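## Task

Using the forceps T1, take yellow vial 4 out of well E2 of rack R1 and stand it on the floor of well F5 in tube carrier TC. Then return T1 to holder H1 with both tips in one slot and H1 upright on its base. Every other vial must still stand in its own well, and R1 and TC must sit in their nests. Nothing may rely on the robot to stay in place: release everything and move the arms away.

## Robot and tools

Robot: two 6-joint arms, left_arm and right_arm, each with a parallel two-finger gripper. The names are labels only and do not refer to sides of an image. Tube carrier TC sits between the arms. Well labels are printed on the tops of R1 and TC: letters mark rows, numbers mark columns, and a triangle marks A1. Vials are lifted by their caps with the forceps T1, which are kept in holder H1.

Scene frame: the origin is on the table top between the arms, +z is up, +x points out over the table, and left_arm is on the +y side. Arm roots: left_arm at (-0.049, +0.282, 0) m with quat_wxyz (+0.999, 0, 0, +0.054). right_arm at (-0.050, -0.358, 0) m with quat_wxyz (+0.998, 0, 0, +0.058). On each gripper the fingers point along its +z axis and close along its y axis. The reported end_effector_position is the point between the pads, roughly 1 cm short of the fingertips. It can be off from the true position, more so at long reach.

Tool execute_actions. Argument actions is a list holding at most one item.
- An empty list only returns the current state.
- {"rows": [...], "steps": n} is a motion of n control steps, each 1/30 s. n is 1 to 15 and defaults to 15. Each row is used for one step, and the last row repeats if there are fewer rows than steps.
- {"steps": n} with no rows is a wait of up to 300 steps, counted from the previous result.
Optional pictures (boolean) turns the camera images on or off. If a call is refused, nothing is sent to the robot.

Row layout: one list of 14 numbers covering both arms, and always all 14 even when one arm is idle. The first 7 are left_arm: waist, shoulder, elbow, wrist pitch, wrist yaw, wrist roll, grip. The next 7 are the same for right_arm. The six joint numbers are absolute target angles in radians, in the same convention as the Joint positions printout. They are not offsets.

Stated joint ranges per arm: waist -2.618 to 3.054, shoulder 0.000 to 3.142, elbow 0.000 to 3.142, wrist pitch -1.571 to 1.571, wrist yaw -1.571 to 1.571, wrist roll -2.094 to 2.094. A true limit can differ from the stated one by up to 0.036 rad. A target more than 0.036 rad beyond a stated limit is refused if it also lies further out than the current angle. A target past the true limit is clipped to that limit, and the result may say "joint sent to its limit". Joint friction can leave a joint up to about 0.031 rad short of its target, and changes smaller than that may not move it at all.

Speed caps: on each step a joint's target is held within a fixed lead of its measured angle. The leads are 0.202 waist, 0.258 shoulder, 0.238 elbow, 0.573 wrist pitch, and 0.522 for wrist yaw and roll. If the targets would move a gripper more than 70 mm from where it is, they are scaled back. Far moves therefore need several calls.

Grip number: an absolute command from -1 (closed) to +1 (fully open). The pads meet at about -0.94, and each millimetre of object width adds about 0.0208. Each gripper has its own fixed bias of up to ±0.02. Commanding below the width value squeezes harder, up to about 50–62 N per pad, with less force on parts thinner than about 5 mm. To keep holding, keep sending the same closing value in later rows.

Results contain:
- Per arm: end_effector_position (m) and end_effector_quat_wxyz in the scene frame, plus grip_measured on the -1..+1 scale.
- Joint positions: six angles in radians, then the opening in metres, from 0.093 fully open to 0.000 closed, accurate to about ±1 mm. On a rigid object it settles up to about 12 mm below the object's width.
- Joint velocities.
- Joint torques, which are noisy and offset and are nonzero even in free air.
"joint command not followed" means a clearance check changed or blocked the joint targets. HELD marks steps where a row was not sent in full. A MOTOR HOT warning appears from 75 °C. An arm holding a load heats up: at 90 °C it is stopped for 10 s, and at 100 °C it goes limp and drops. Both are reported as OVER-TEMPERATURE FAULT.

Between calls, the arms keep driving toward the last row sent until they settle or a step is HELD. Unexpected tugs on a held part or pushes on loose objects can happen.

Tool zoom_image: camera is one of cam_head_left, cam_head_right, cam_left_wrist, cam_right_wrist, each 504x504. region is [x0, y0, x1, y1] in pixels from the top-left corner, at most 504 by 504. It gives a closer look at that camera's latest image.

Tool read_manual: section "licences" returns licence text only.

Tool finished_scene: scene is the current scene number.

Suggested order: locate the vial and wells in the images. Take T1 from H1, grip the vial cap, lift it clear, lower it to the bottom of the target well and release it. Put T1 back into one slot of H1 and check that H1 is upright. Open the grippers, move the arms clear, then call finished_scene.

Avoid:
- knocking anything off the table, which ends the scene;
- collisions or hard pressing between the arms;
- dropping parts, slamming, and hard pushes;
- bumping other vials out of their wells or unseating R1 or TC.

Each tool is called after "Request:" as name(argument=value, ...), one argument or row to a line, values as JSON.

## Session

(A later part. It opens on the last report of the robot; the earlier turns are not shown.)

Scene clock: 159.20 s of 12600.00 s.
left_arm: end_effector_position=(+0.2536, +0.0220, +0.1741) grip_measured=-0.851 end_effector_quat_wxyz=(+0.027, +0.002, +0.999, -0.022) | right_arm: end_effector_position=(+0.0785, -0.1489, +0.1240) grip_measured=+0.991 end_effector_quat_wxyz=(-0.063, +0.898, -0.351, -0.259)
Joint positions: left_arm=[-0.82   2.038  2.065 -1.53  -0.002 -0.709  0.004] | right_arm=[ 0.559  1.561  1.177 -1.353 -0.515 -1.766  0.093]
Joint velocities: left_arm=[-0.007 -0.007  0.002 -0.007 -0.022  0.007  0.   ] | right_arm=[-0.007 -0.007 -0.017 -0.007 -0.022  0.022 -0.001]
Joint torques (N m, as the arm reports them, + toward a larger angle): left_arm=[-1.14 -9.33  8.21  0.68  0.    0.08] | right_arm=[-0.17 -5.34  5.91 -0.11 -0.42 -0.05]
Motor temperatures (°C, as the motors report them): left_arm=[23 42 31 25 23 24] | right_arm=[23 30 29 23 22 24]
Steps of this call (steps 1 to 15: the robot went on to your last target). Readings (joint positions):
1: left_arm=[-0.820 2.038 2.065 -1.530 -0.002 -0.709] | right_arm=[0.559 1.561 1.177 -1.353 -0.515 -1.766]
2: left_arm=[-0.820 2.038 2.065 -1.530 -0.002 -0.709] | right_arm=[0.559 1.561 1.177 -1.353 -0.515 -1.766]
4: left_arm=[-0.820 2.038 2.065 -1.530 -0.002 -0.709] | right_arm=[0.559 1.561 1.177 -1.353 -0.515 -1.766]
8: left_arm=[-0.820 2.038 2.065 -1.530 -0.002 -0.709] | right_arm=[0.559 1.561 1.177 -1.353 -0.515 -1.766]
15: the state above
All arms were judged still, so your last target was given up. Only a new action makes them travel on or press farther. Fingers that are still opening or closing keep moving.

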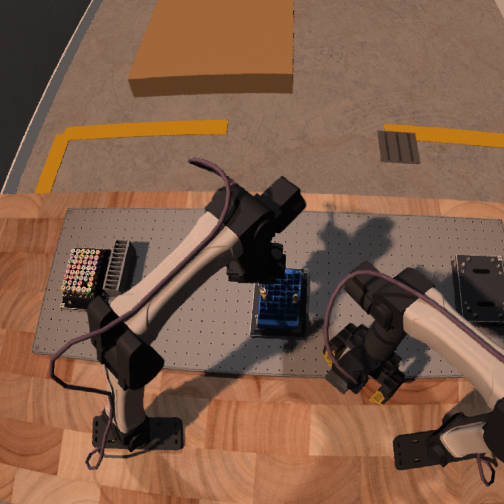

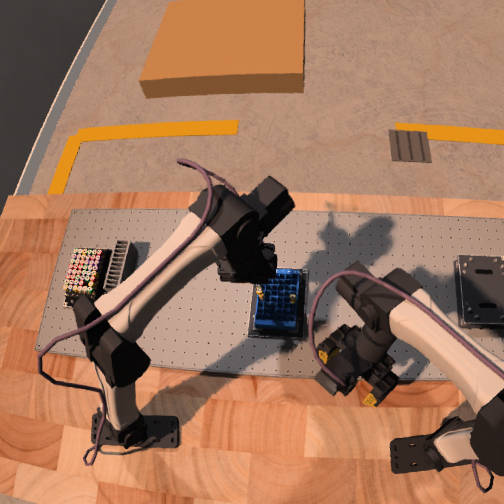

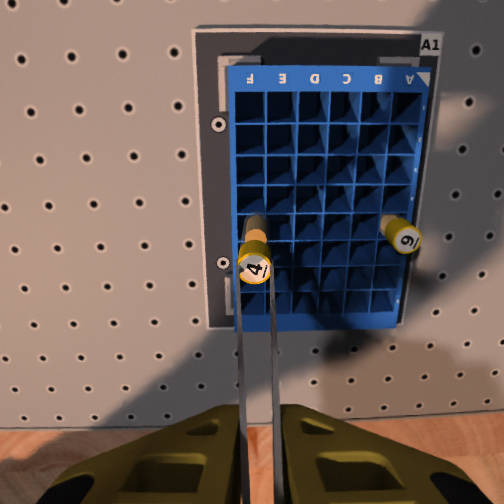

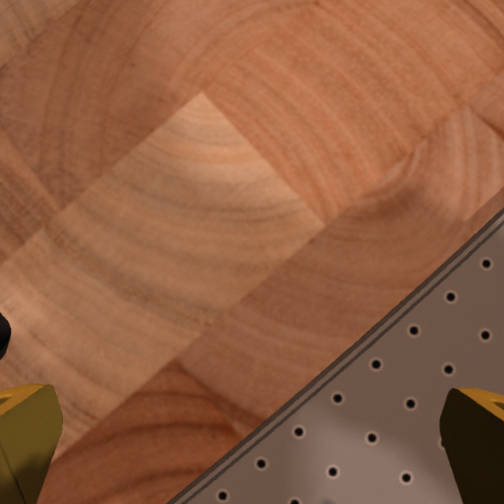

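Request:
execute_actions(
  actions=[
    {"rows":[[-0.828,2.015,2.05,-1.555,0,-0.702,-0.86,0.559,1.561,1.177,-1.353,-0.515,-1.766,1]],"steps":15},
  ],
)

Scene clock: 161.67 s of 12600.00 s.
left_arm: end_effector_position=(+0.2509, +0.0242, +0.1759) grip_measured=-0.851 end_effector_quat_wxyz=(+0.024, +0.002, +1.000, -0.019) | right_arm: end_effector_position=(+0.0785, -0.1489, +0.1240) grip_measured=+0.991 end_effector_quat_wxyz=(-0.063, +0.898, -0.351, -0.259)
Joint positions: left_arm=[-0.82   2.032  2.065 -1.543 -0.002 -0.709  0.004] | right_arm=[ 0.559  1.561  1.177 -1.353 -0.515 -1.766  0.093]
Joint velocities: left_arm=[ 0.002 -0.002  0.002  0.051 -0.051  0.022 -0.   ] | right_arm=[ 0.007 -0.002 -0.007 -0.007 -0.022  0.037  0.   ]
Joint torques (N m, as the arm reports them, + toward a larger angle): left_arm=[ -1.25 -13.33   6.04   0.31   0.02   0.07] | right_arm=[-0.02 -5.64  6.01 -0.1  -0.39  0.05]
Motor temperatures (°C, as the motors report them): left_arm=[23 41 31 25 23 24] | right_arm=[23 30 29 23 22 24]
Steps of this call (steps 1 to 59: nothing new was sent; steps 60 to 74: all 15 steps of this action). Readings (joint positions):
60: left_arm=[-0.820 2.035 2.065 -1.532 -0.002 -0.709] | right_arm=[0.559 1.561 1.177 -1.353 -0.515 -1.766]
61: left_arm=[-0.820 2.034 2.065 -1.536 -0.002 -0.709] | right_arm=[0.559 1.561 1.177 -1.353 -0.515 -1.766]
63: left_arm=[-0.820 2.032 2.065 -1.540 -0.002 -0.709] | right_arm=[0.559 1.561 1.177 -1.353 -0.515 -1.766]
67: left_arm=[-0.820 2.032 2.065 -1.541 -0.002 -0.709] | right_arm=[0.559 1.561 1.177 -1.353 -0.515 -1.766]
74: the state above

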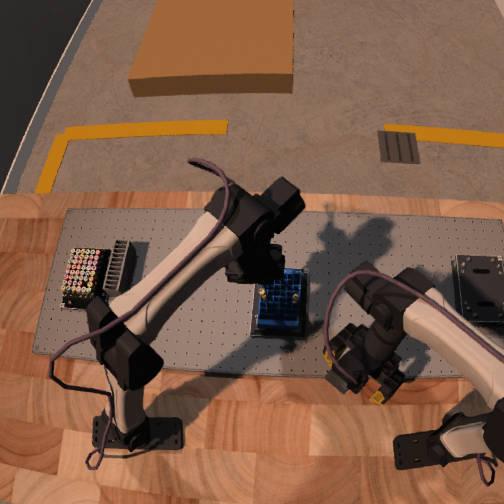

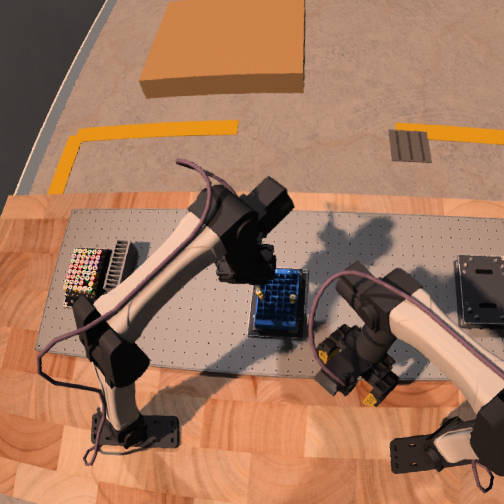

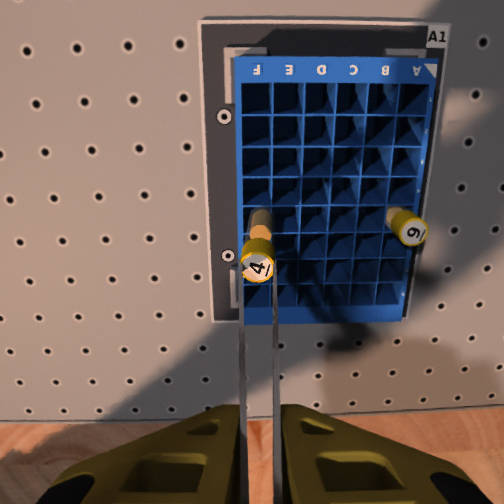

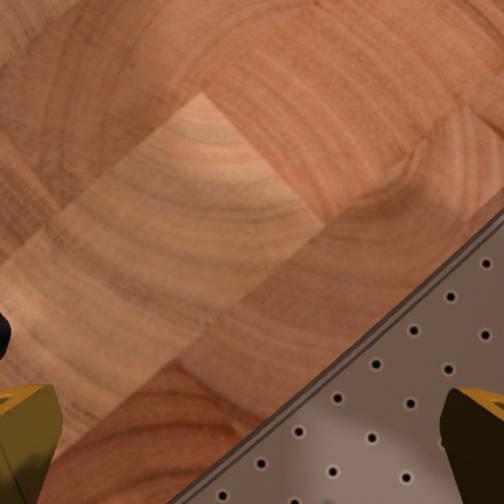

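Request:
execute_actions(
  actions=[
    {"rows":[[-0.822,2.06,2.06,-1.55,0,-0.702,-0.86,0.559,1.561,1.177,-1.353,-0.515,-1.766,1],[-0.822,2.06,2.06,-1.55,0,-0.702,-0.86,0.559,1.561,1.177,-1.353,-0.515,-1.766,1],[-0.822,2.06,2.06,-1.55,0,-0.702,-0.86,0.559,1.561,1.177,-1.353,-0.515,-1.766,1],[-0.822,2.06,2.06,-1.55,0,-0.702,-0.86,0.559,1.561,1.177,-1.353,-0.515,-1.766,1],[-0.822,2.06,2.06,-1.55,0,-0.702,-0.86,0.559,1.561,1.177,-1.353,-0.515,-1.766,1],[-0.822,2.06,2.06,-1.55,0,-0.702,-0.86,0.559,1.561,1.177,-1.353,-0.515,-1.766,1],[-0.822,2.08,2.06,-1.55,0,-0.702,-0.86,0.559,1.561,1.177,-1.353,-0.515,-1.766,1]],"steps":15},
  ],
)

Scene clock: 165.57 s of 12600.00 s.
left_arm: end_effector_position=(+0.2485, +0.0263, +0.1713) grip_measured=-0.851 end_effector_quat_wxyz=(+0.013, +0.002, +1.000, -0.010) | right_arm: end_effector_position=(+0.0785, -0.1489, +0.1240) grip_measured=+0.991 end_effector_quat_wxyz=(-0.063, +0.898, -0.351, -0.259)
Joint positions: left_arm=[-0.82   2.044  2.065 -1.559 -0.002 -0.709  0.004] | right_arm=[ 0.559  1.561  1.177 -1.353 -0.515 -1.766  0.093]
Joint velocities: left_arm=[-0.022 -0.012 -0.007 -0.037  0.022  0.022  0.   ] | right_arm=[-0.007 -0.002  0.012  0.007 -0.007 -0.022 -0.001]
Joint torques (N m, as the arm reports them, + toward a larger angle): left_arm=[-0.78 -9.19  6.82  0.48  0.01  0.09] | right_arm=[-0.02 -5.46  6.12 -0.05 -0.36 -0.03]
Motor temperatures (°C, as the motors report them): left_arm=[23 42 31 25 23 24] | right_arm=[23 30 29 23 22 24]
Steps of this call (steps 1 to 15: the robot went on to your last target; steps 16 to 90: nothing new was sent; then 0.40 s passed at rest; steps 91 to 105: all 15 steps of this action). Readings (joint positions):
91: left_arm=[-0.820 2.034 2.065 -1.543 -0.002 -0.709] | right_arm=[0.559 1.561 1.177 -1.353 -0.515 -1.766]
92: left_arm=[-0.820 2.036 2.065 -1.543 -0.002 -0.709] | right_arm=[0.559 1.561 1.177 -1.353 -0.515 -1.766]
94: left_arm=[-0.820 2.039 2.065 -1.546 -0.002 -0.709] | right_arm=[0.559 1.561 1.177 -1.353 -0.515 -1.766]
98: left_arm=[-0.820 2.041 2.065 -1.549 -0.002 -0.709] | right_arm=[0.559 1.561 1.177 -1.353 -0.515 -1.766]
105: the state above

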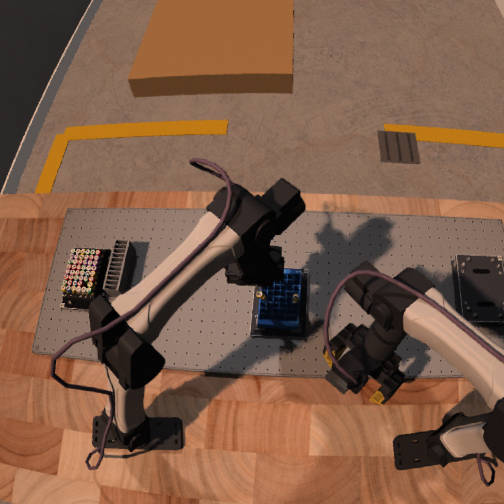

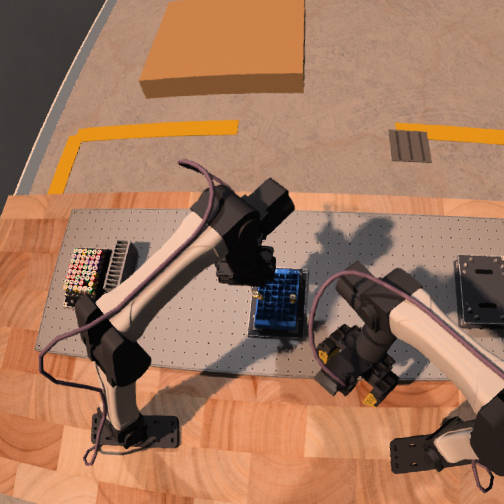

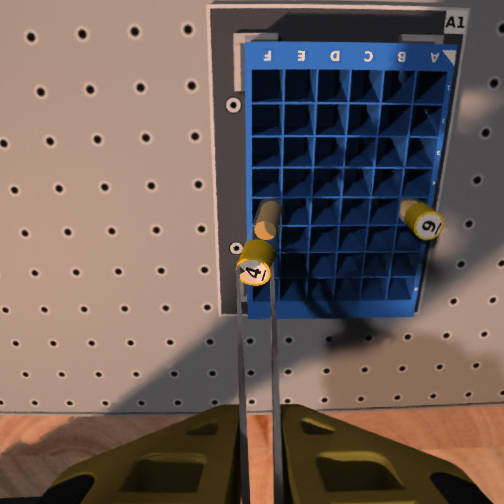

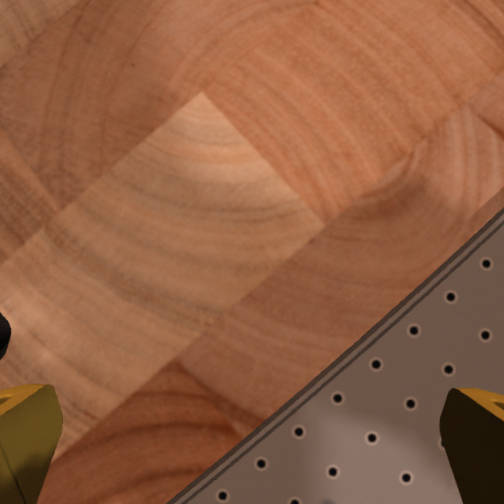

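Request:
zoom_image(
  camera="cam_left_wrist",
  region=[200, 150, 340, 290],
)

Request:
zoom_image(
  camera="cam_head_right",
  region=[220, 250, 320, 350],
)

Region (200, 150, 340, 290) of cam_left_wrist's 504x504 image, scaled by 3.600, with more detail than that image has.

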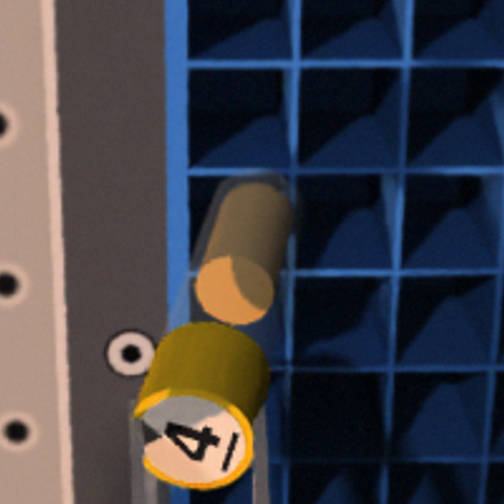

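Region (220, 250, 320, 350) of cam_head_right's 504x504 image, scaled by 5.040, with more detail than that image has.

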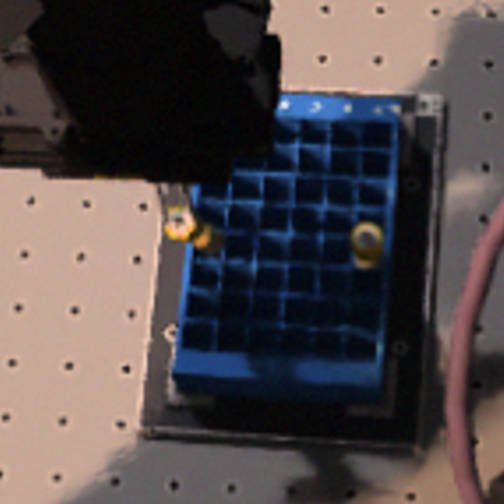

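Request:
execute_actions(
  actions=[
    {"rows":[[-0.822,2.01,2.06,-1.55,0,-0.702,-0.86,0.559,1.561,1.177,-1.353,-0.515,-1.766,1],[-0.822,2.01,2.06,-1.55,0,-0.702,-0.86,0.559,1.561,1.177,-1.353,-0.515,-1.766,1],[-0.822,2.01,2.06,-1.55,0,-0.702,-0.86,0.559,1.561,1.177,-1.353,-0.515,-1.766,1],[-0.822,2.01,2.06,-1.55,0,-0.702,-0.86,0.559,1.561,1.177,-1.353,-0.515,-1.766,1],[-0.822,2.01,2.06,-1.55,0,-0.702,-0.86,0.559,1.561,1.177,-1.353,-0.515,-1.766,1],[-0.822,2.01,2.06,-1.55,0,-0.702,-0.86,0.559,1.561,1.177,-1.353,-0.515,-1.766,1],[-0.822,2.01,2.038,-1.55,0,-0.702,-0.86,0.559,1.561,1.177,-1.353,-0.515,-1.766,1]],"steps":15},
  ],
)

Request:
zoom_image(
  camera="cam_left_wrist",
  region=[200, 150, 340, 290],
)

Scene clock: 173.37 s of 12600.00 s.
left_arm: end_effector_position=(+0.2460, +0.0284, +0.1748) grip_measured=-0.851 end_effector_quat_wxyz=(+0.015, +0.002, +1.000, -0.012) | right_arm: end_effector_position=(+0.0785, -0.1489, +0.1240) grip_measured=+0.991 end_effector_quat_wxyz=(-0.063, +0.898, -0.351, -0.259)
Joint positions: left_arm=[-0.82   2.026  2.052 -1.558 -0.002 -0.709  0.004] | right_arm=[ 0.559  1.561  1.177 -1.353 -0.515 -1.766  0.093]
Joint velocities: left_arm=[-0.007 -0.007  0.007 -0.022 -0.022  0.051 -0.001] | right_arm=[ 0.007 -0.007 -0.002  0.007 -0.022 -0.081 -0.001]
Joint torques (N m, as the arm reports them, + toward a larger angle): left_arm=[ -0.78 -13.3    5.96   0.49   0.     0.07] | right_arm=[-0.07 -5.66  6.1  -0.06 -0.4  -0.05]
Motor temperatures (°C, as the motors report them): left_arm=[23 41 31 25 23 24] | right_arm=[23 30 29 23 22 24]
Steps of this call (steps 1 to 15: the robot went on to your last target; steps 16 to 90: nothing new was sent; then 4.30 s passed at rest; steps 91 to 105: all 15 steps of this action). Readings (joint positions):
91: left_arm=[-0.820 2.041 2.065 -1.559 -0.002 -0.709] | right_arm=[0.559 1.561 1.177 -1.353 -0.515 -1.766]
92: left_arm=[-0.820 2.037 2.065 -1.559 -0.002 -0.709] | right_arm=[0.559 1.561 1.177 -1.353 -0.515 -1.766]
94: left_arm=[-0.820 2.030 2.065 -1.559 -0.002 -0.709] | right_arm=[0.559 1.561 1.177 -1.353 -0.515 -1.766]
98: left_arm=[-0.820 2.026 2.061 -1.558 -0.002 -0.709] | right_arm=[0.559 1.561 1.177 -1.353 -0.515 -1.766]
105: the state above

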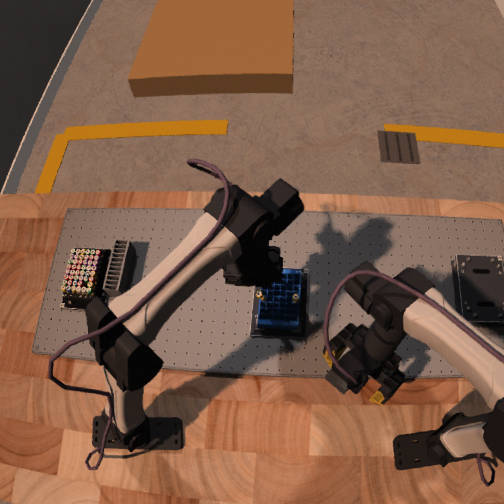

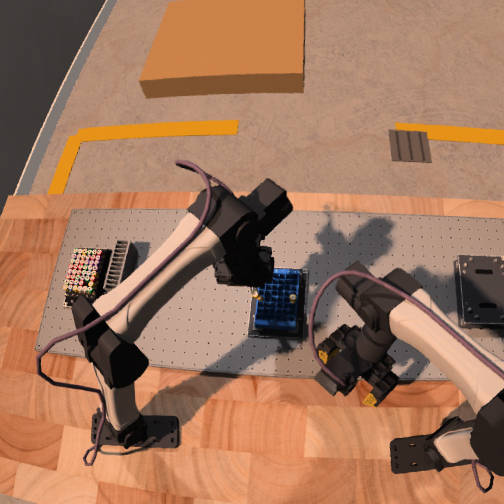

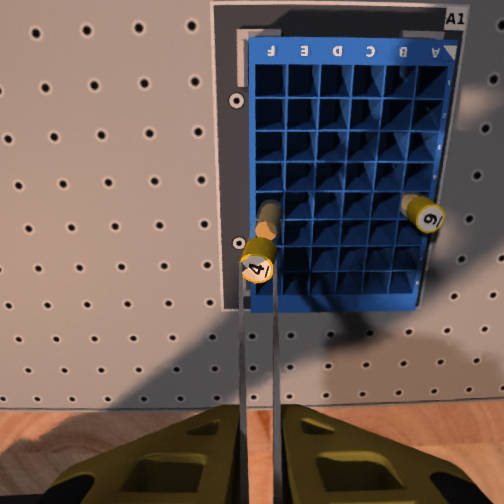

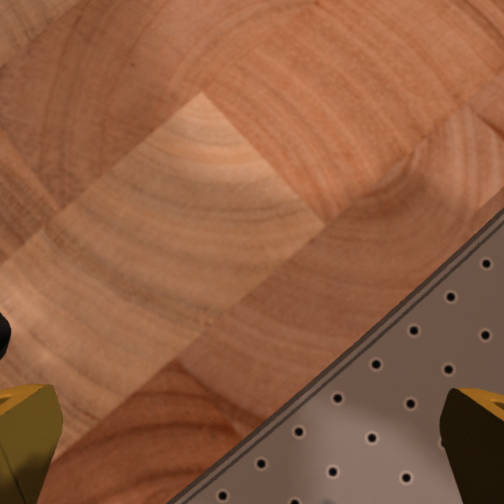

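Region (200, 150, 340, 290) of cam_left_wrist's 504x504 image, scaled by 3.600, with more detail than that image has.

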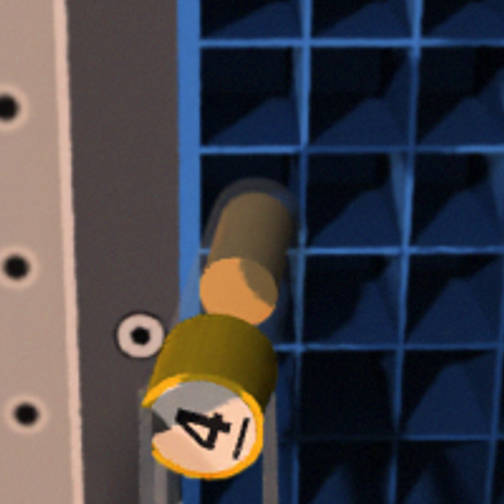

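Try descending.

Request:
execute_actions(
  actions=[
    {"rows":[[-0.822,2.055,2.045,-1.55,0,-0.702,-0.86,0.559,1.561,1.177,-1.353,-0.515,-1.766,1],[-0.822,2.055,2.045,-1.55,0,-0.702,-0.86,0.559,1.561,1.177,-1.353,-0.515,-1.766,1],[-0.822,2.055,2.045,-1.55,0,-0.702,-0.86,0.559,1.561,1.177,-1.353,-0.515,-1.766,1],[-0.822,2.055,2.045,-1.55,0,-0.702,-0.86,0.559,1.561,1.177,-1.353,-0.515,-1.766,1],[-0.822,2.055,2.045,-1.55,0,-0.702,-0.86,0.559,1.561,1.177,-1.353,-0.515,-1.766,1],[-0.822,2.055,2.045,-1.55,0,-0.702,-0.86,0.559,1.561,1.177,-1.353,-0.515,-1.766,1],[-0.822,2.07,2.045,-1.55,0,-0.702,-0.86,0.559,1.561,1.177,-1.353,-0.515,-1.766,1]],"steps":15},
  ],
)

Request:
zoom_image(
  camera="cam_left_wrist",
  region=[200, 150, 340, 290],
)

Scene clock: 177.87 s of 12600.00 s.
left_arm: end_effector_position=(+0.2463, +0.0282, +0.1729) grip_measured=-0.851 end_effector_quat_wxyz=(+0.013, +0.002, +1.000, -0.010) | right_arm: end_effector_position=(+0.0785, -0.1489, +0.1240) grip_measured=+0.991 end_effector_quat_wxyz=(-0.063, +0.898, -0.351, -0.259)
Joint positions: left_arm=[-0.82   2.031  2.052 -1.558 -0.002 -0.709  0.004] | right_arm=[ 0.559  1.561  1.177 -1.353 -0.515 -1.766  0.093]
Joint velocities: left_arm=[-0.007 -0.022 -0.012 -0.081  0.007  0.022  0.001] | right_arm=[-0.002 -0.002 -0.017  0.037 -0.037 -0.066  0.   ]
Joint torques (N m, as the arm reports them, + toward a larger angle): left_arm=[-0.7  -8.65  6.64  0.47  0.05  0.09] | right_arm=[-0.19 -5.81  6.23 -0.09 -0.42 -0.09]
Motor temperatures (°C, as the motors report them): left_arm=[23 42 31 25 23 24] | right_arm=[23 30 29 23 22 24]
Steps of this call (steps 1 to 15: the robot went on to your last target; steps 16 to 90: nothing new was sent; then 1.00 s passed at rest; steps 91 to 105: all 15 steps of this action). Readings (joint positions):
91: left_arm=[-0.820 2.027 2.052 -1.558 -0.002 -0.709] | right_arm=[0.559 1.561 1.177 -1.353 -0.515 -1.766]
92: left_arm=[-0.820 2.029 2.052 -1.558 -0.002 -0.709] | right_arm=[0.559 1.561 1.177 -1.353 -0.515 -1.766]
94: left_arm=[-0.820 2.031 2.052 -1.558 -0.002 -0.709] | right_arm=[0.559 1.561 1.177 -1.353 -0.515 -1.766]
98: left_arm=[-0.820 2.031 2.052 -1.558 -0.002 -0.709] | right_arm=[0.559 1.561 1.177 -1.353 -0.515 -1.766]
105: the state above

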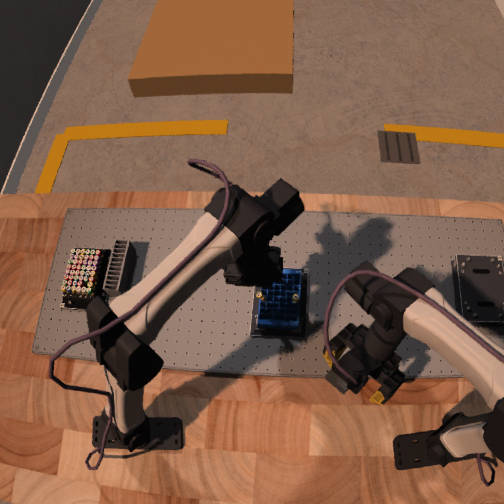

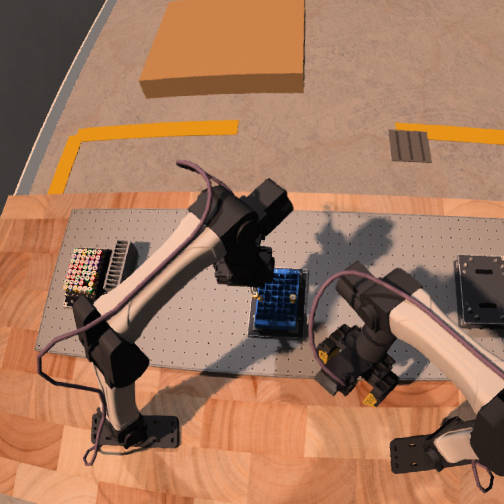

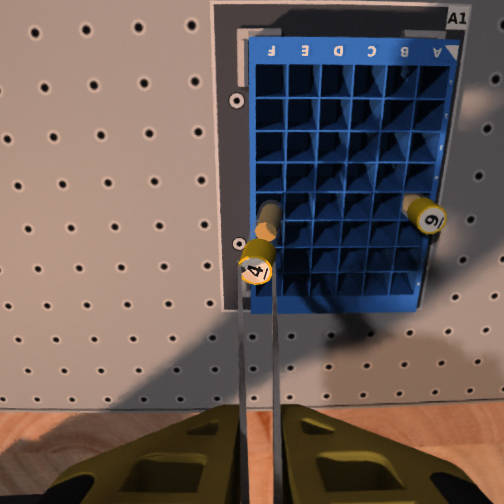

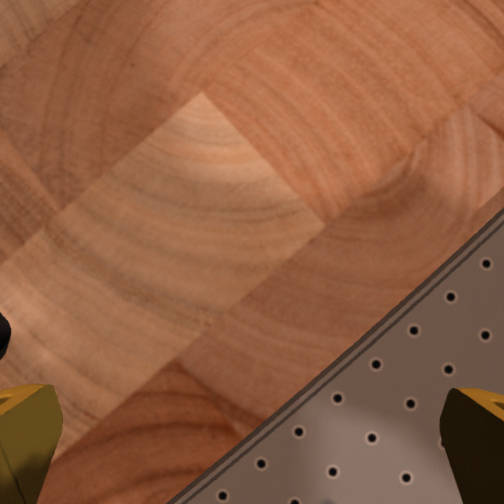

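Region (200, 150, 340, 290) of cam_left_wrist's 504x504 image, scaled by 3.600, with more detail than that image has.

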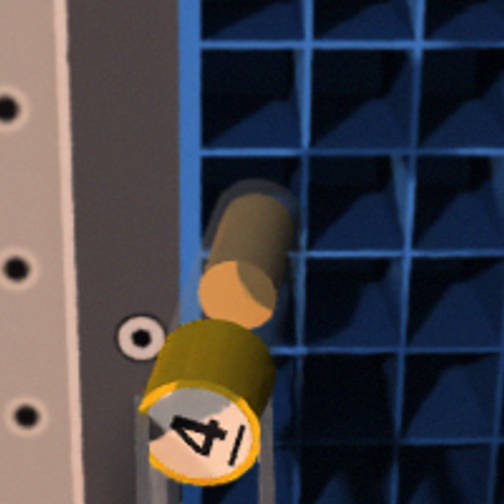

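Request:
execute_actions(
  actions=[
    {"rows":[[-0.806,2.055,2.045,-1.536,0,-0.702,-0.86,0.559,1.561,1.177,-1.353,-0.515,-1.766,1]],"steps":15},
  ],
)

Request:
zoom_image(
  camera="cam_left_wrist",
  region=[200, 150, 340, 290],
)

Scene clock: 185.93 s of 12600.00 s.
left_arm: end_effector_position=(+0.2490, +0.0292, +0.1729) grip_measured=-0.851 end_effector_quat_wxyz=(+0.016, -0.002, +1.000, -0.012) | right_arm: end_effector_position=(+0.0785, -0.1489, +0.1240) grip_measured=+0.991 end_effector_quat_wxyz=(-0.063, +0.898, -0.351, -0.259)
Joint positions: left_arm=[-0.814  2.031  2.052 -1.553 -0.002 -0.709  0.004] | right_arm=[ 0.559  1.561  1.177 -1.353 -0.515 -1.766  0.093]
Joint velocities: left_arm=[ 0.002 -0.012  0.017 -0.022  0.051 -0.081  0.   ] | right_arm=[ 0.012 -0.012 -0.017  0.081 -0.022 -0.022 -0.001]
Joint torques (N m, as the arm reports them, + toward a larger angle): left_arm=[-0.11 -9.77  6.64  0.51 -0.01  0.04] | right_arm=[-0.23 -5.6   5.92 -0.03 -0.4   0.  ]
Motor temperatures (°C, as the motors report them): left_arm=[23 41 31 25 23 24] | right_arm=[23 30 29 23 22 24]
Steps of this call (steps 1 to 15: the robot went on to your last target; steps 16 to 90: nothing new was sent; then 4.57 s passed at rest; steps 91 to 105: all 15 steps of this action). Readings (joint positions):
91: left_arm=[-0.820 2.031 2.052 -1.558 -0.002 -0.709] | right_arm=[0.559 1.561 1.177 -1.353 -0.515 -1.766]
92: left_arm=[-0.819 2.031 2.052 -1.558 -0.002 -0.709] | right_arm=[0.559 1.561 1.177 -1.353 -0.515 -1.766]
94: left_arm=[-0.817 2.031 2.052 -1.557 -0.002 -0.709] | right_arm=[0.559 1.561 1.177 -1.353 -0.515 -1.766]
98: left_arm=[-0.814 2.031 2.052 -1.554 -0.002 -0.709] | right_arm=[0.559 1.561 1.177 -1.353 -0.515 -1.766]
105: the state above

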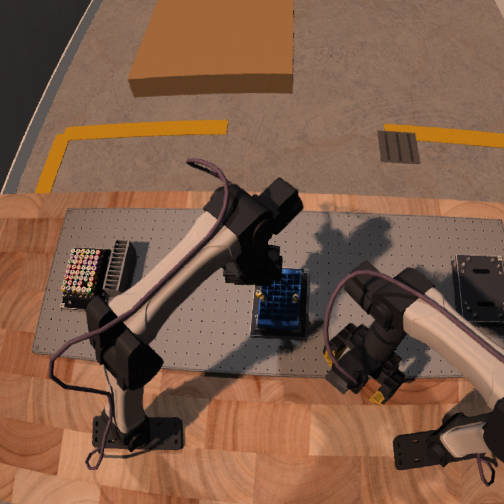

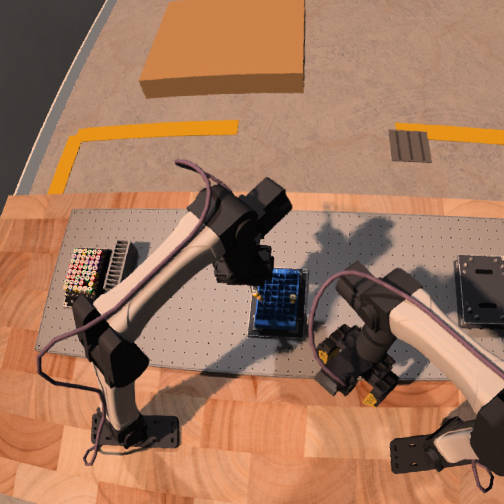

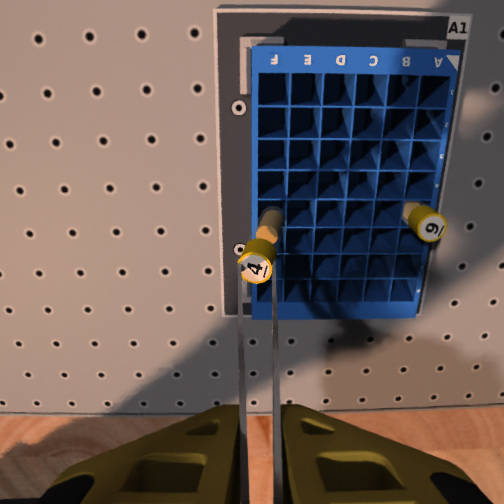

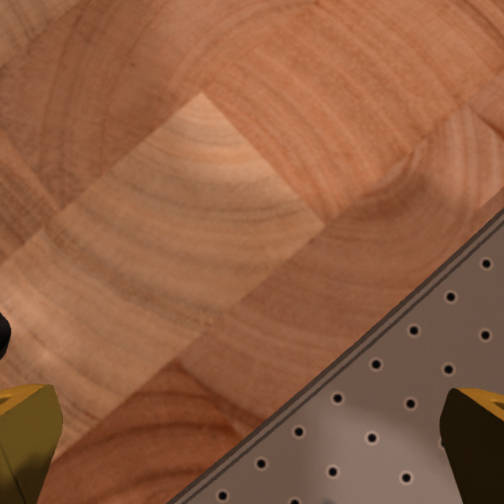

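Region (200, 150, 340, 290) of cam_left_wrist's 504x504 image, scaled by 3.600, with more detail than that image has.

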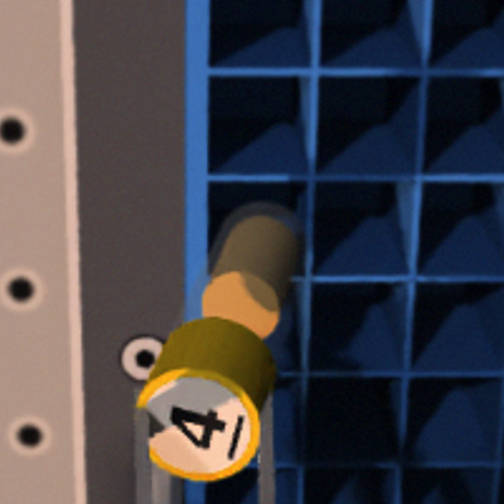

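Request:
execute_actions(
  actions=[
    {"rows":[[-0.836,2.055,2.045,-1.527,0,-0.702,-0.86,0.559,1.561,1.177,-1.353,-0.515,-1.766,1]],"steps":15},
  ],
  pictures=false,
)

Request:
execute_actions(
  actions=[
    {"rows":[[-0.836,2.005,2.045,-1.527,0,-0.702,-0.86,0.559,1.561,1.177,-1.353,-0.515,-1.766,1]],"steps":15},
  ],
)

Request:
zoom_image(
  camera="cam_left_wrist",
  region=[200, 150, 340, 290],
)

Scene clock: 189.60 s of 12600.00 s.
left_arm: end_effector_position=(+0.2485, +0.0269, +0.1730) grip_measured=-0.851 end_effector_quat_wxyz=(+0.021, +0.003, +1.000, -0.010) | right_arm: end_effector_position=(+0.0785, -0.1489, +0.1240) grip_measured=+0.991 end_effector_quat_wxyz=(-0.063, +0.898, -0.351, -0.259)
Joint positions: left_arm=[-0.824  2.031  2.052 -1.548 -0.013 -0.709  0.004] | right_arm=[ 0.559  1.561  1.177 -1.353 -0.515 -1.766  0.093]
Joint velocities: left_arm=[ 0.012  0.007 -0.012 -0.007 -0.007 -0.037  0.001] | right_arm=[-0.007 -0.017  0.022 -0.095 -0.007 -0.007 -0.   ]
Joint torques (N m, as the arm reports them, + toward a larger angle): left_arm=[-1.46 -9.85  6.47  0.59  0.1   0.07] | right_arm=[-0.17 -5.52  6.06 -0.1  -0.43 -0.04]
Motor temperatures (°C, as the motors report them): left_arm=[23 41 31 25 23 24] | right_arm=[23 30 29 23 22 24]
Steps of this call (steps 1 to 15: the robot went on to your last target; steps 16 to 90: nothing new was sent; then 0.17 s passed at rest; steps 91 to 105: all 15 steps of this action). Readings (joint positions):
91: left_arm=[-0.815 2.031 2.052 -1.550 -0.005 -0.709] | right_arm=[0.559 1.561 1.177 -1.353 -0.515 -1.766]
92: left_arm=[-0.817 2.031 2.052 -1.548 -0.006 -0.709] | right_arm=[0.559 1.561 1.177 -1.353 -0.515 -1.766]
94: left_arm=[-0.822 2.031 2.052 -1.548 -0.008 -0.709] | right_arm=[0.559 1.561 1.177 -1.353 -0.515 -1.766]
98: left_arm=[-0.824 2.031 2.052 -1.548 -0.012 -0.709] | right_arm=[0.559 1.561 1.177 -1.353 -0.515 -1.766]
105: the state above

Scene clock: 190.10 s of 12600.00 s.
left_arm: end_effector_position=(+0.2487, +0.0257, +0.1763) grip_measured=-0.851 end_effector_quat_wxyz=(+0.025, +0.003, +1.000, -0.016) | right_arm: end_effector_position=(+0.0785, -0.1489, +0.1240) grip_measured=+0.991 end_effector_quat_wxyz=(-0.063, +0.898, -0.351, -0.259)
Joint positions: left_arm=[-0.824  2.023  2.052 -1.542 -0.008 -0.709  0.004] | right_arm=[ 0.559  1.561  1.177 -1.353 -0.515 -1.766  0.093]
Joint velocities: left_arm=[ 0.012  0.012 -0.002 -0.022  0.051 -0.051 -0.001] | right_arm=[ 0.007  0.017  0.022 -0.007  0.051  0.037 -0.   ]
Joint torques (N m, as the arm reports them, + toward a larger angle): left_arm=[ -1.42 -13.36   6.75   0.54   0.02   0.07] | right_arm=[-0.15 -5.53  6.14 -0.06 -0.39 -0.02]
Motor temperatures (°C, as the motors report them): left_arm=[23 41 31 25 23 24] | right_arm=[23 30 29 23 22 24]
Steps of this call (steps 1 to 15: all 15 steps of this action). Readings (joint positions):
1: left_arm=[-0.824 2.029 2.052 -1.547 -0.013 -0.709] | right_arm=[0.559 1.561 1.177 -1.353 -0.515 -1.766]
2: left_arm=[-0.824 2.026 2.052 -1.546 -0.012 -0.709] | right_arm=[0.559 1.561 1.177 -1.353 -0.515 -1.766]
4: left_arm=[-0.824 2.023 2.052 -1.545 -0.011 -0.709] | right_arm=[0.559 1.561 1.177 -1.353 -0.515 -1.766]
8: left_arm=[-0.824 2.023 2.052 -1.543 -0.009 -0.709] | right_arm=[0.559 1.561 1.177 -1.353 -0.515 -1.766]
15: the state above

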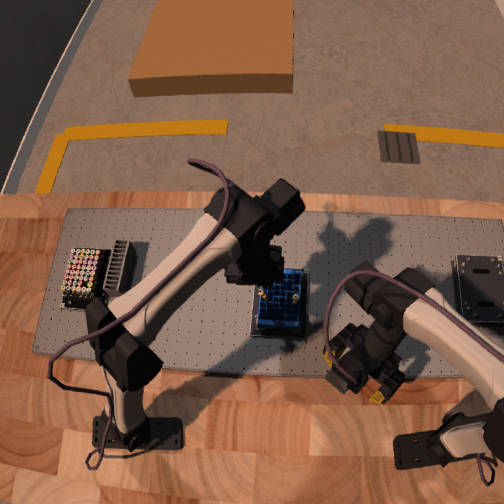

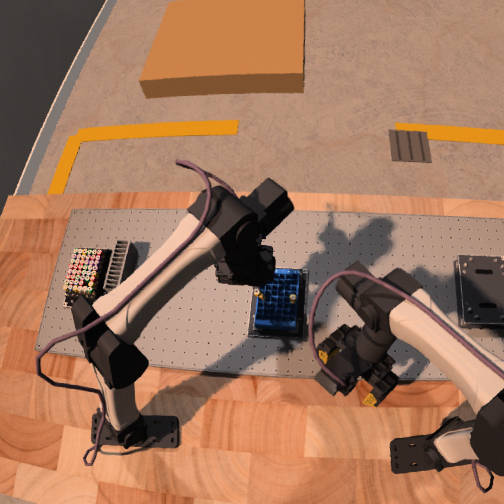

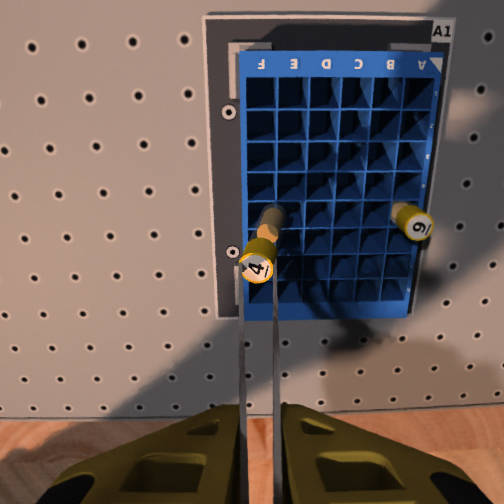

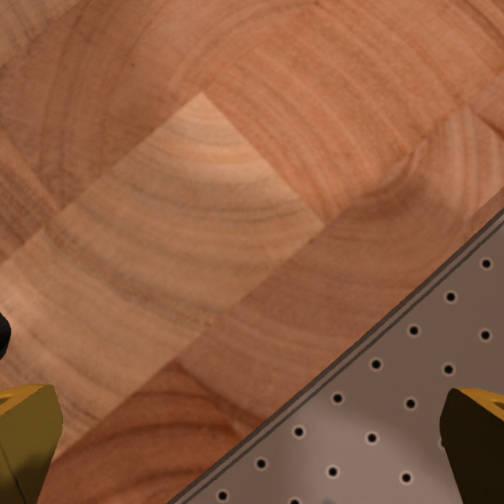

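Region (200, 150, 340, 290) of cam_left_wrist's 504x504 image, scaled by 3.600, with more detail than that image has.

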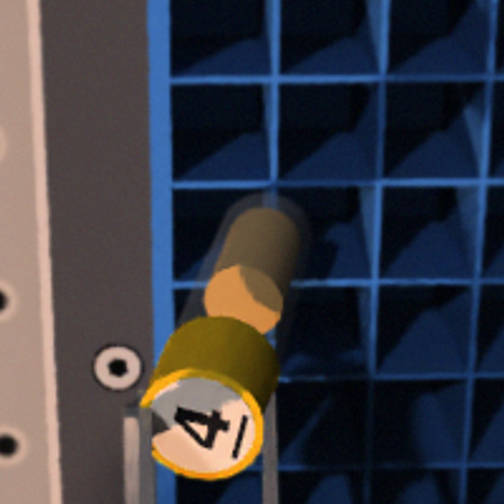

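Request:
execute_actions(
  actions=[
    {"rows":[[-0.806,2.005,2.045,-1.563,0,-0.702,-0.86,0.559,1.561,1.177,-1.353,-0.515,-1.766,1]],"steps":15},
  ],
)

Request:
zoom_image(
  camera="cam_left_wrist",
  region=[200, 150, 340, 290],
)

Scene clock: 193.10 s of 12600.00 s.
left_arm: end_effector_position=(+0.2499, +0.0293, +0.1762) grip_measured=-0.851 end_effector_quat_wxyz=(+0.023, -0.001, +1.000, -0.014) | right_arm: end_effector_position=(+0.0785, -0.1489, +0.1240) grip_measured=+0.991 end_effector_quat_wxyz=(-0.063, +0.898, -0.351, -0.259)
Joint positions: left_arm=[-0.815  2.023  2.052 -1.548 -0.007 -0.709  0.004] | right_arm=[ 0.559  1.561  1.177 -1.353 -0.515 -1.766  0.093]
Joint velocities: left_arm=[-0.022  0.002  0.032 -0.066  0.007 -0.037 -0.001] | right_arm=[ 0.012  0.007 -0.002 -0.066 -0.037  0.037 -0.001]
Joint torques (N m, as the arm reports them, + toward a larger angle): left_arm=[  0.19 -13.41   6.64   0.34   0.04   0.07] | right_arm=[-0.34 -5.56  5.96 -0.09 -0.42 -0.07]
Motor temperatures (°C, as the motors report them): left_arm=[23 41 31 25 23 24] | right_arm=[23 30 29 23 22 24]
joint sent to its limit (left arm) — the command would take joint 4 (wrist pitch) past its lower limit, so that joint was sent only as far as its limit.
Steps of this call (steps 1 to 15: the robot went on to your last target; steps 16 to 75: nothing new was sent; steps 76 to 90: all 15 steps of this action). Readings (joint positions):
76: left_arm=[-0.823 2.023 2.052 -1.542 -0.008 -0.709] | right_arm=[0.559 1.561 1.177 -1.353 -0.515 -1.766]
77: left_arm=[-0.822 2.023 2.052 -1.543 -0.007 -0.709] | right_arm=[0.559 1.561 1.177 -1.353 -0.515 -1.766]
79: left_arm=[-0.818 2.023 2.052 -1.545 -0.007 -0.709] | right_arm=[0.559 1.561 1.177 -1.353 -0.515 -1.766]
83: left_arm=[-0.815 2.023 2.052 -1.547 -0.007 -0.709] | right_arm=[0.559 1.561 1.177 -1.353 -0.515 -1.766]
90: the state above

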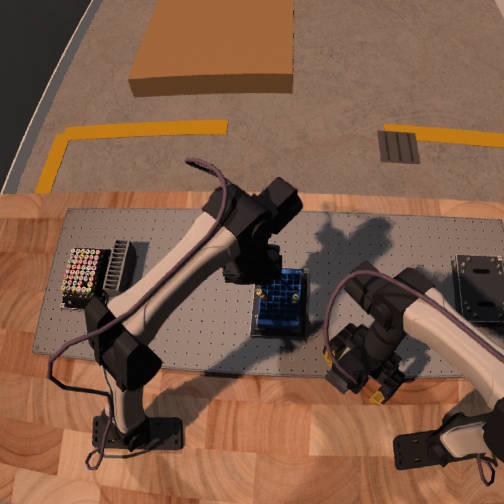

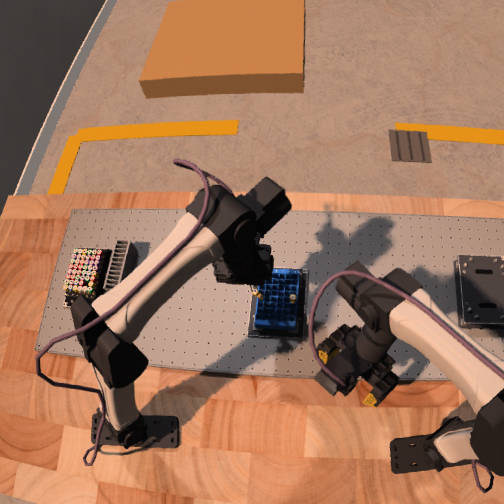

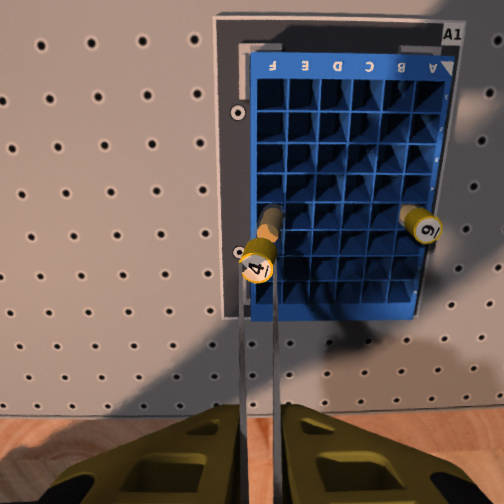

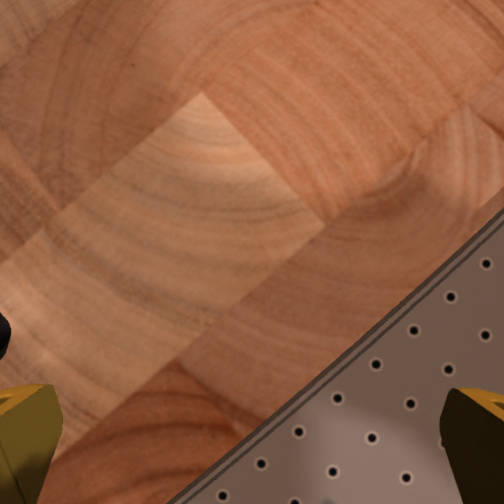

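Region (200, 150, 340, 290) of cam_left_wrist's 504x504 image, scaled by 3.600, with more detail than that image has.

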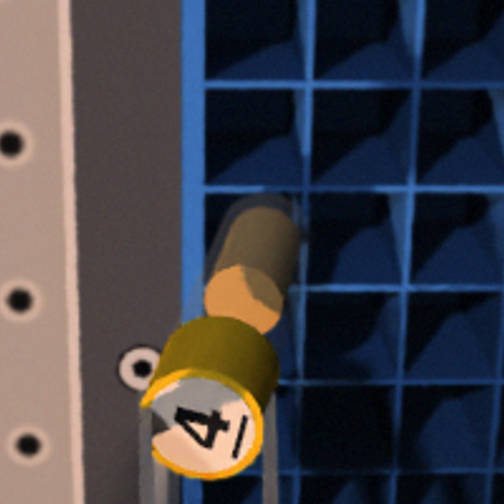

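Request:
execute_actions(
  actions=[
    {"rows":[[-0.806,2.05,2.035,-1.55,0,-0.702,-0.86,0.559,1.561,1.177,-1.353,-0.515,-1.766,1],[-0.806,2.05,2.035,-1.55,0,-0.702,-0.86,0.559,1.561,1.177,-1.353,-0.515,-1.766,1],[-0.806,2.05,2.035,-1.55,0,-0.702,-0.86,0.559,1.561,1.177,-1.353,-0.515,-1.766,1],[-0.806,2.05,2.035,-1.55,0,-0.702,-0.86,0.559,1.561,1.177,-1.353,-0.515,-1.766,1],[-0.806,2.05,2.035,-1.55,0,-0.702,-0.86,0.559,1.561,1.177,-1.353,-0.515,-1.766,1],[-0.806,2.05,2.035,-1.55,0,-0.702,-0.86,0.559,1.561,1.177,-1.353,-0.515,-1.766,1],[-0.806,2.065,2.035,-1.55,0,-0.702,-0.86,0.559,1.561,1.177,-1.353,-0.515,-1.766,1]],"steps":15},
  ],
)

Request:
zoom_image(
  camera="cam_left_wrist",
  region=[200, 150, 340, 290],
)

Scene clock: 198.73 s of 12600.00 s.
left_arm: end_effector_position=(+0.2506, +0.0277, +0.1644) grip_measured=-0.851 end_effector_quat_wxyz=(+0.009, -0.001, +1.000, -0.006) | right_arm: end_effector_position=(+0.0785, -0.1489, +0.1240) grip_measured=+0.991 end_effector_quat_wxyz=(-0.063, +0.898, -0.351, -0.259)
Joint positions: left_arm=[-0.815  2.054  2.052 -1.548 -0.003 -0.709  0.004] | right_arm=[ 0.559  1.561  1.177 -1.353 -0.515 -1.766  0.093]
Joint velocities: left_arm=[ 0.012  0.002 -0.002 -0.007  0.037  0.051  0.   ] | right_arm=[-0.012 -0.002 -0.002  0.007  0.066  0.066  0.   ]
Joint torques (N m, as the arm reports them, + toward a larger angle): left_arm=[  0.09 -11.26   5.74   0.34  -0.02   0.06] | right_arm=[ 0.02 -5.63  6.12 -0.07 -0.44 -0.04]
Motor temperatures (°C, as the motors report them): left_arm=[23 42 30 25 23 24] | right_arm=[23 30 29 23 22 24]
joint sent to its limit (left arm) — the command would take joint 4 (wrist pitch) past its lower limit, so that joint was sent only as far as its limit.
Steps of this call (steps 1 to 15: the robot went on to your last target; steps 16 to 90: nothing new was sent; then 2.13 s passed at rest; steps 91 to 105: all 15 steps of this action). Readings (joint positions):
91: left_arm=[-0.815 2.024 2.052 -1.548 -0.007 -0.709] | right_arm=[0.559 1.561 1.177 -1.353 -0.515 -1.766]
92: left_arm=[-0.815 2.026 2.052 -1.548 -0.007 -0.709] | right_arm=[0.559 1.561 1.177 -1.353 -0.515 -1.766]
94: left_arm=[-0.815 2.034 2.052 -1.548 -0.007 -0.709] | right_arm=[0.559 1.561 1.177 -1.353 -0.515 -1.766]
98: left_arm=[-0.815 2.046 2.052 -1.548 -0.006 -0.709] | right_arm=[0.559 1.561 1.177 -1.353 -0.515 -1.766]
105: the state above

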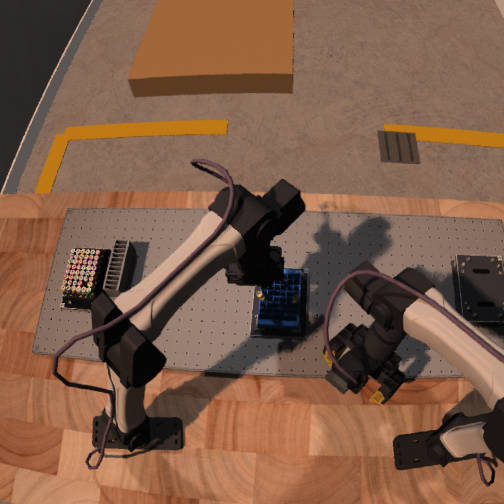

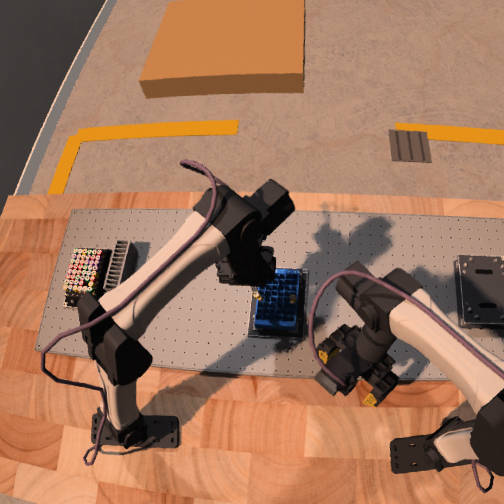

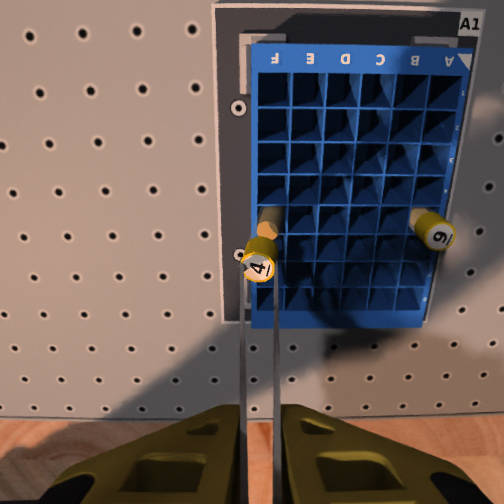

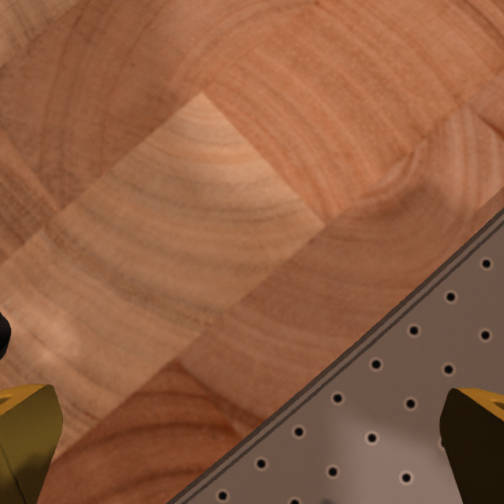

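Region (200, 150, 340, 290) of cam_left_wrist's 504x504 image, scaled by 3.600, with more detail than that image has.

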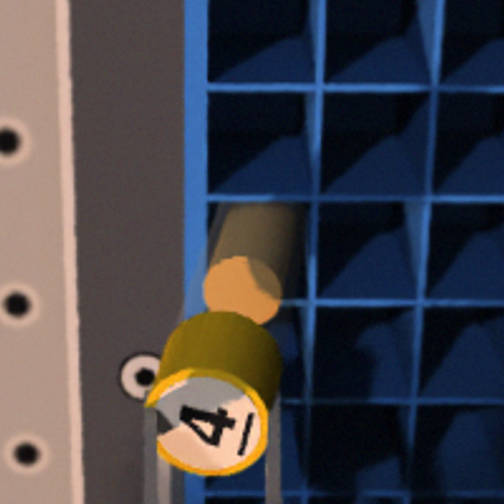

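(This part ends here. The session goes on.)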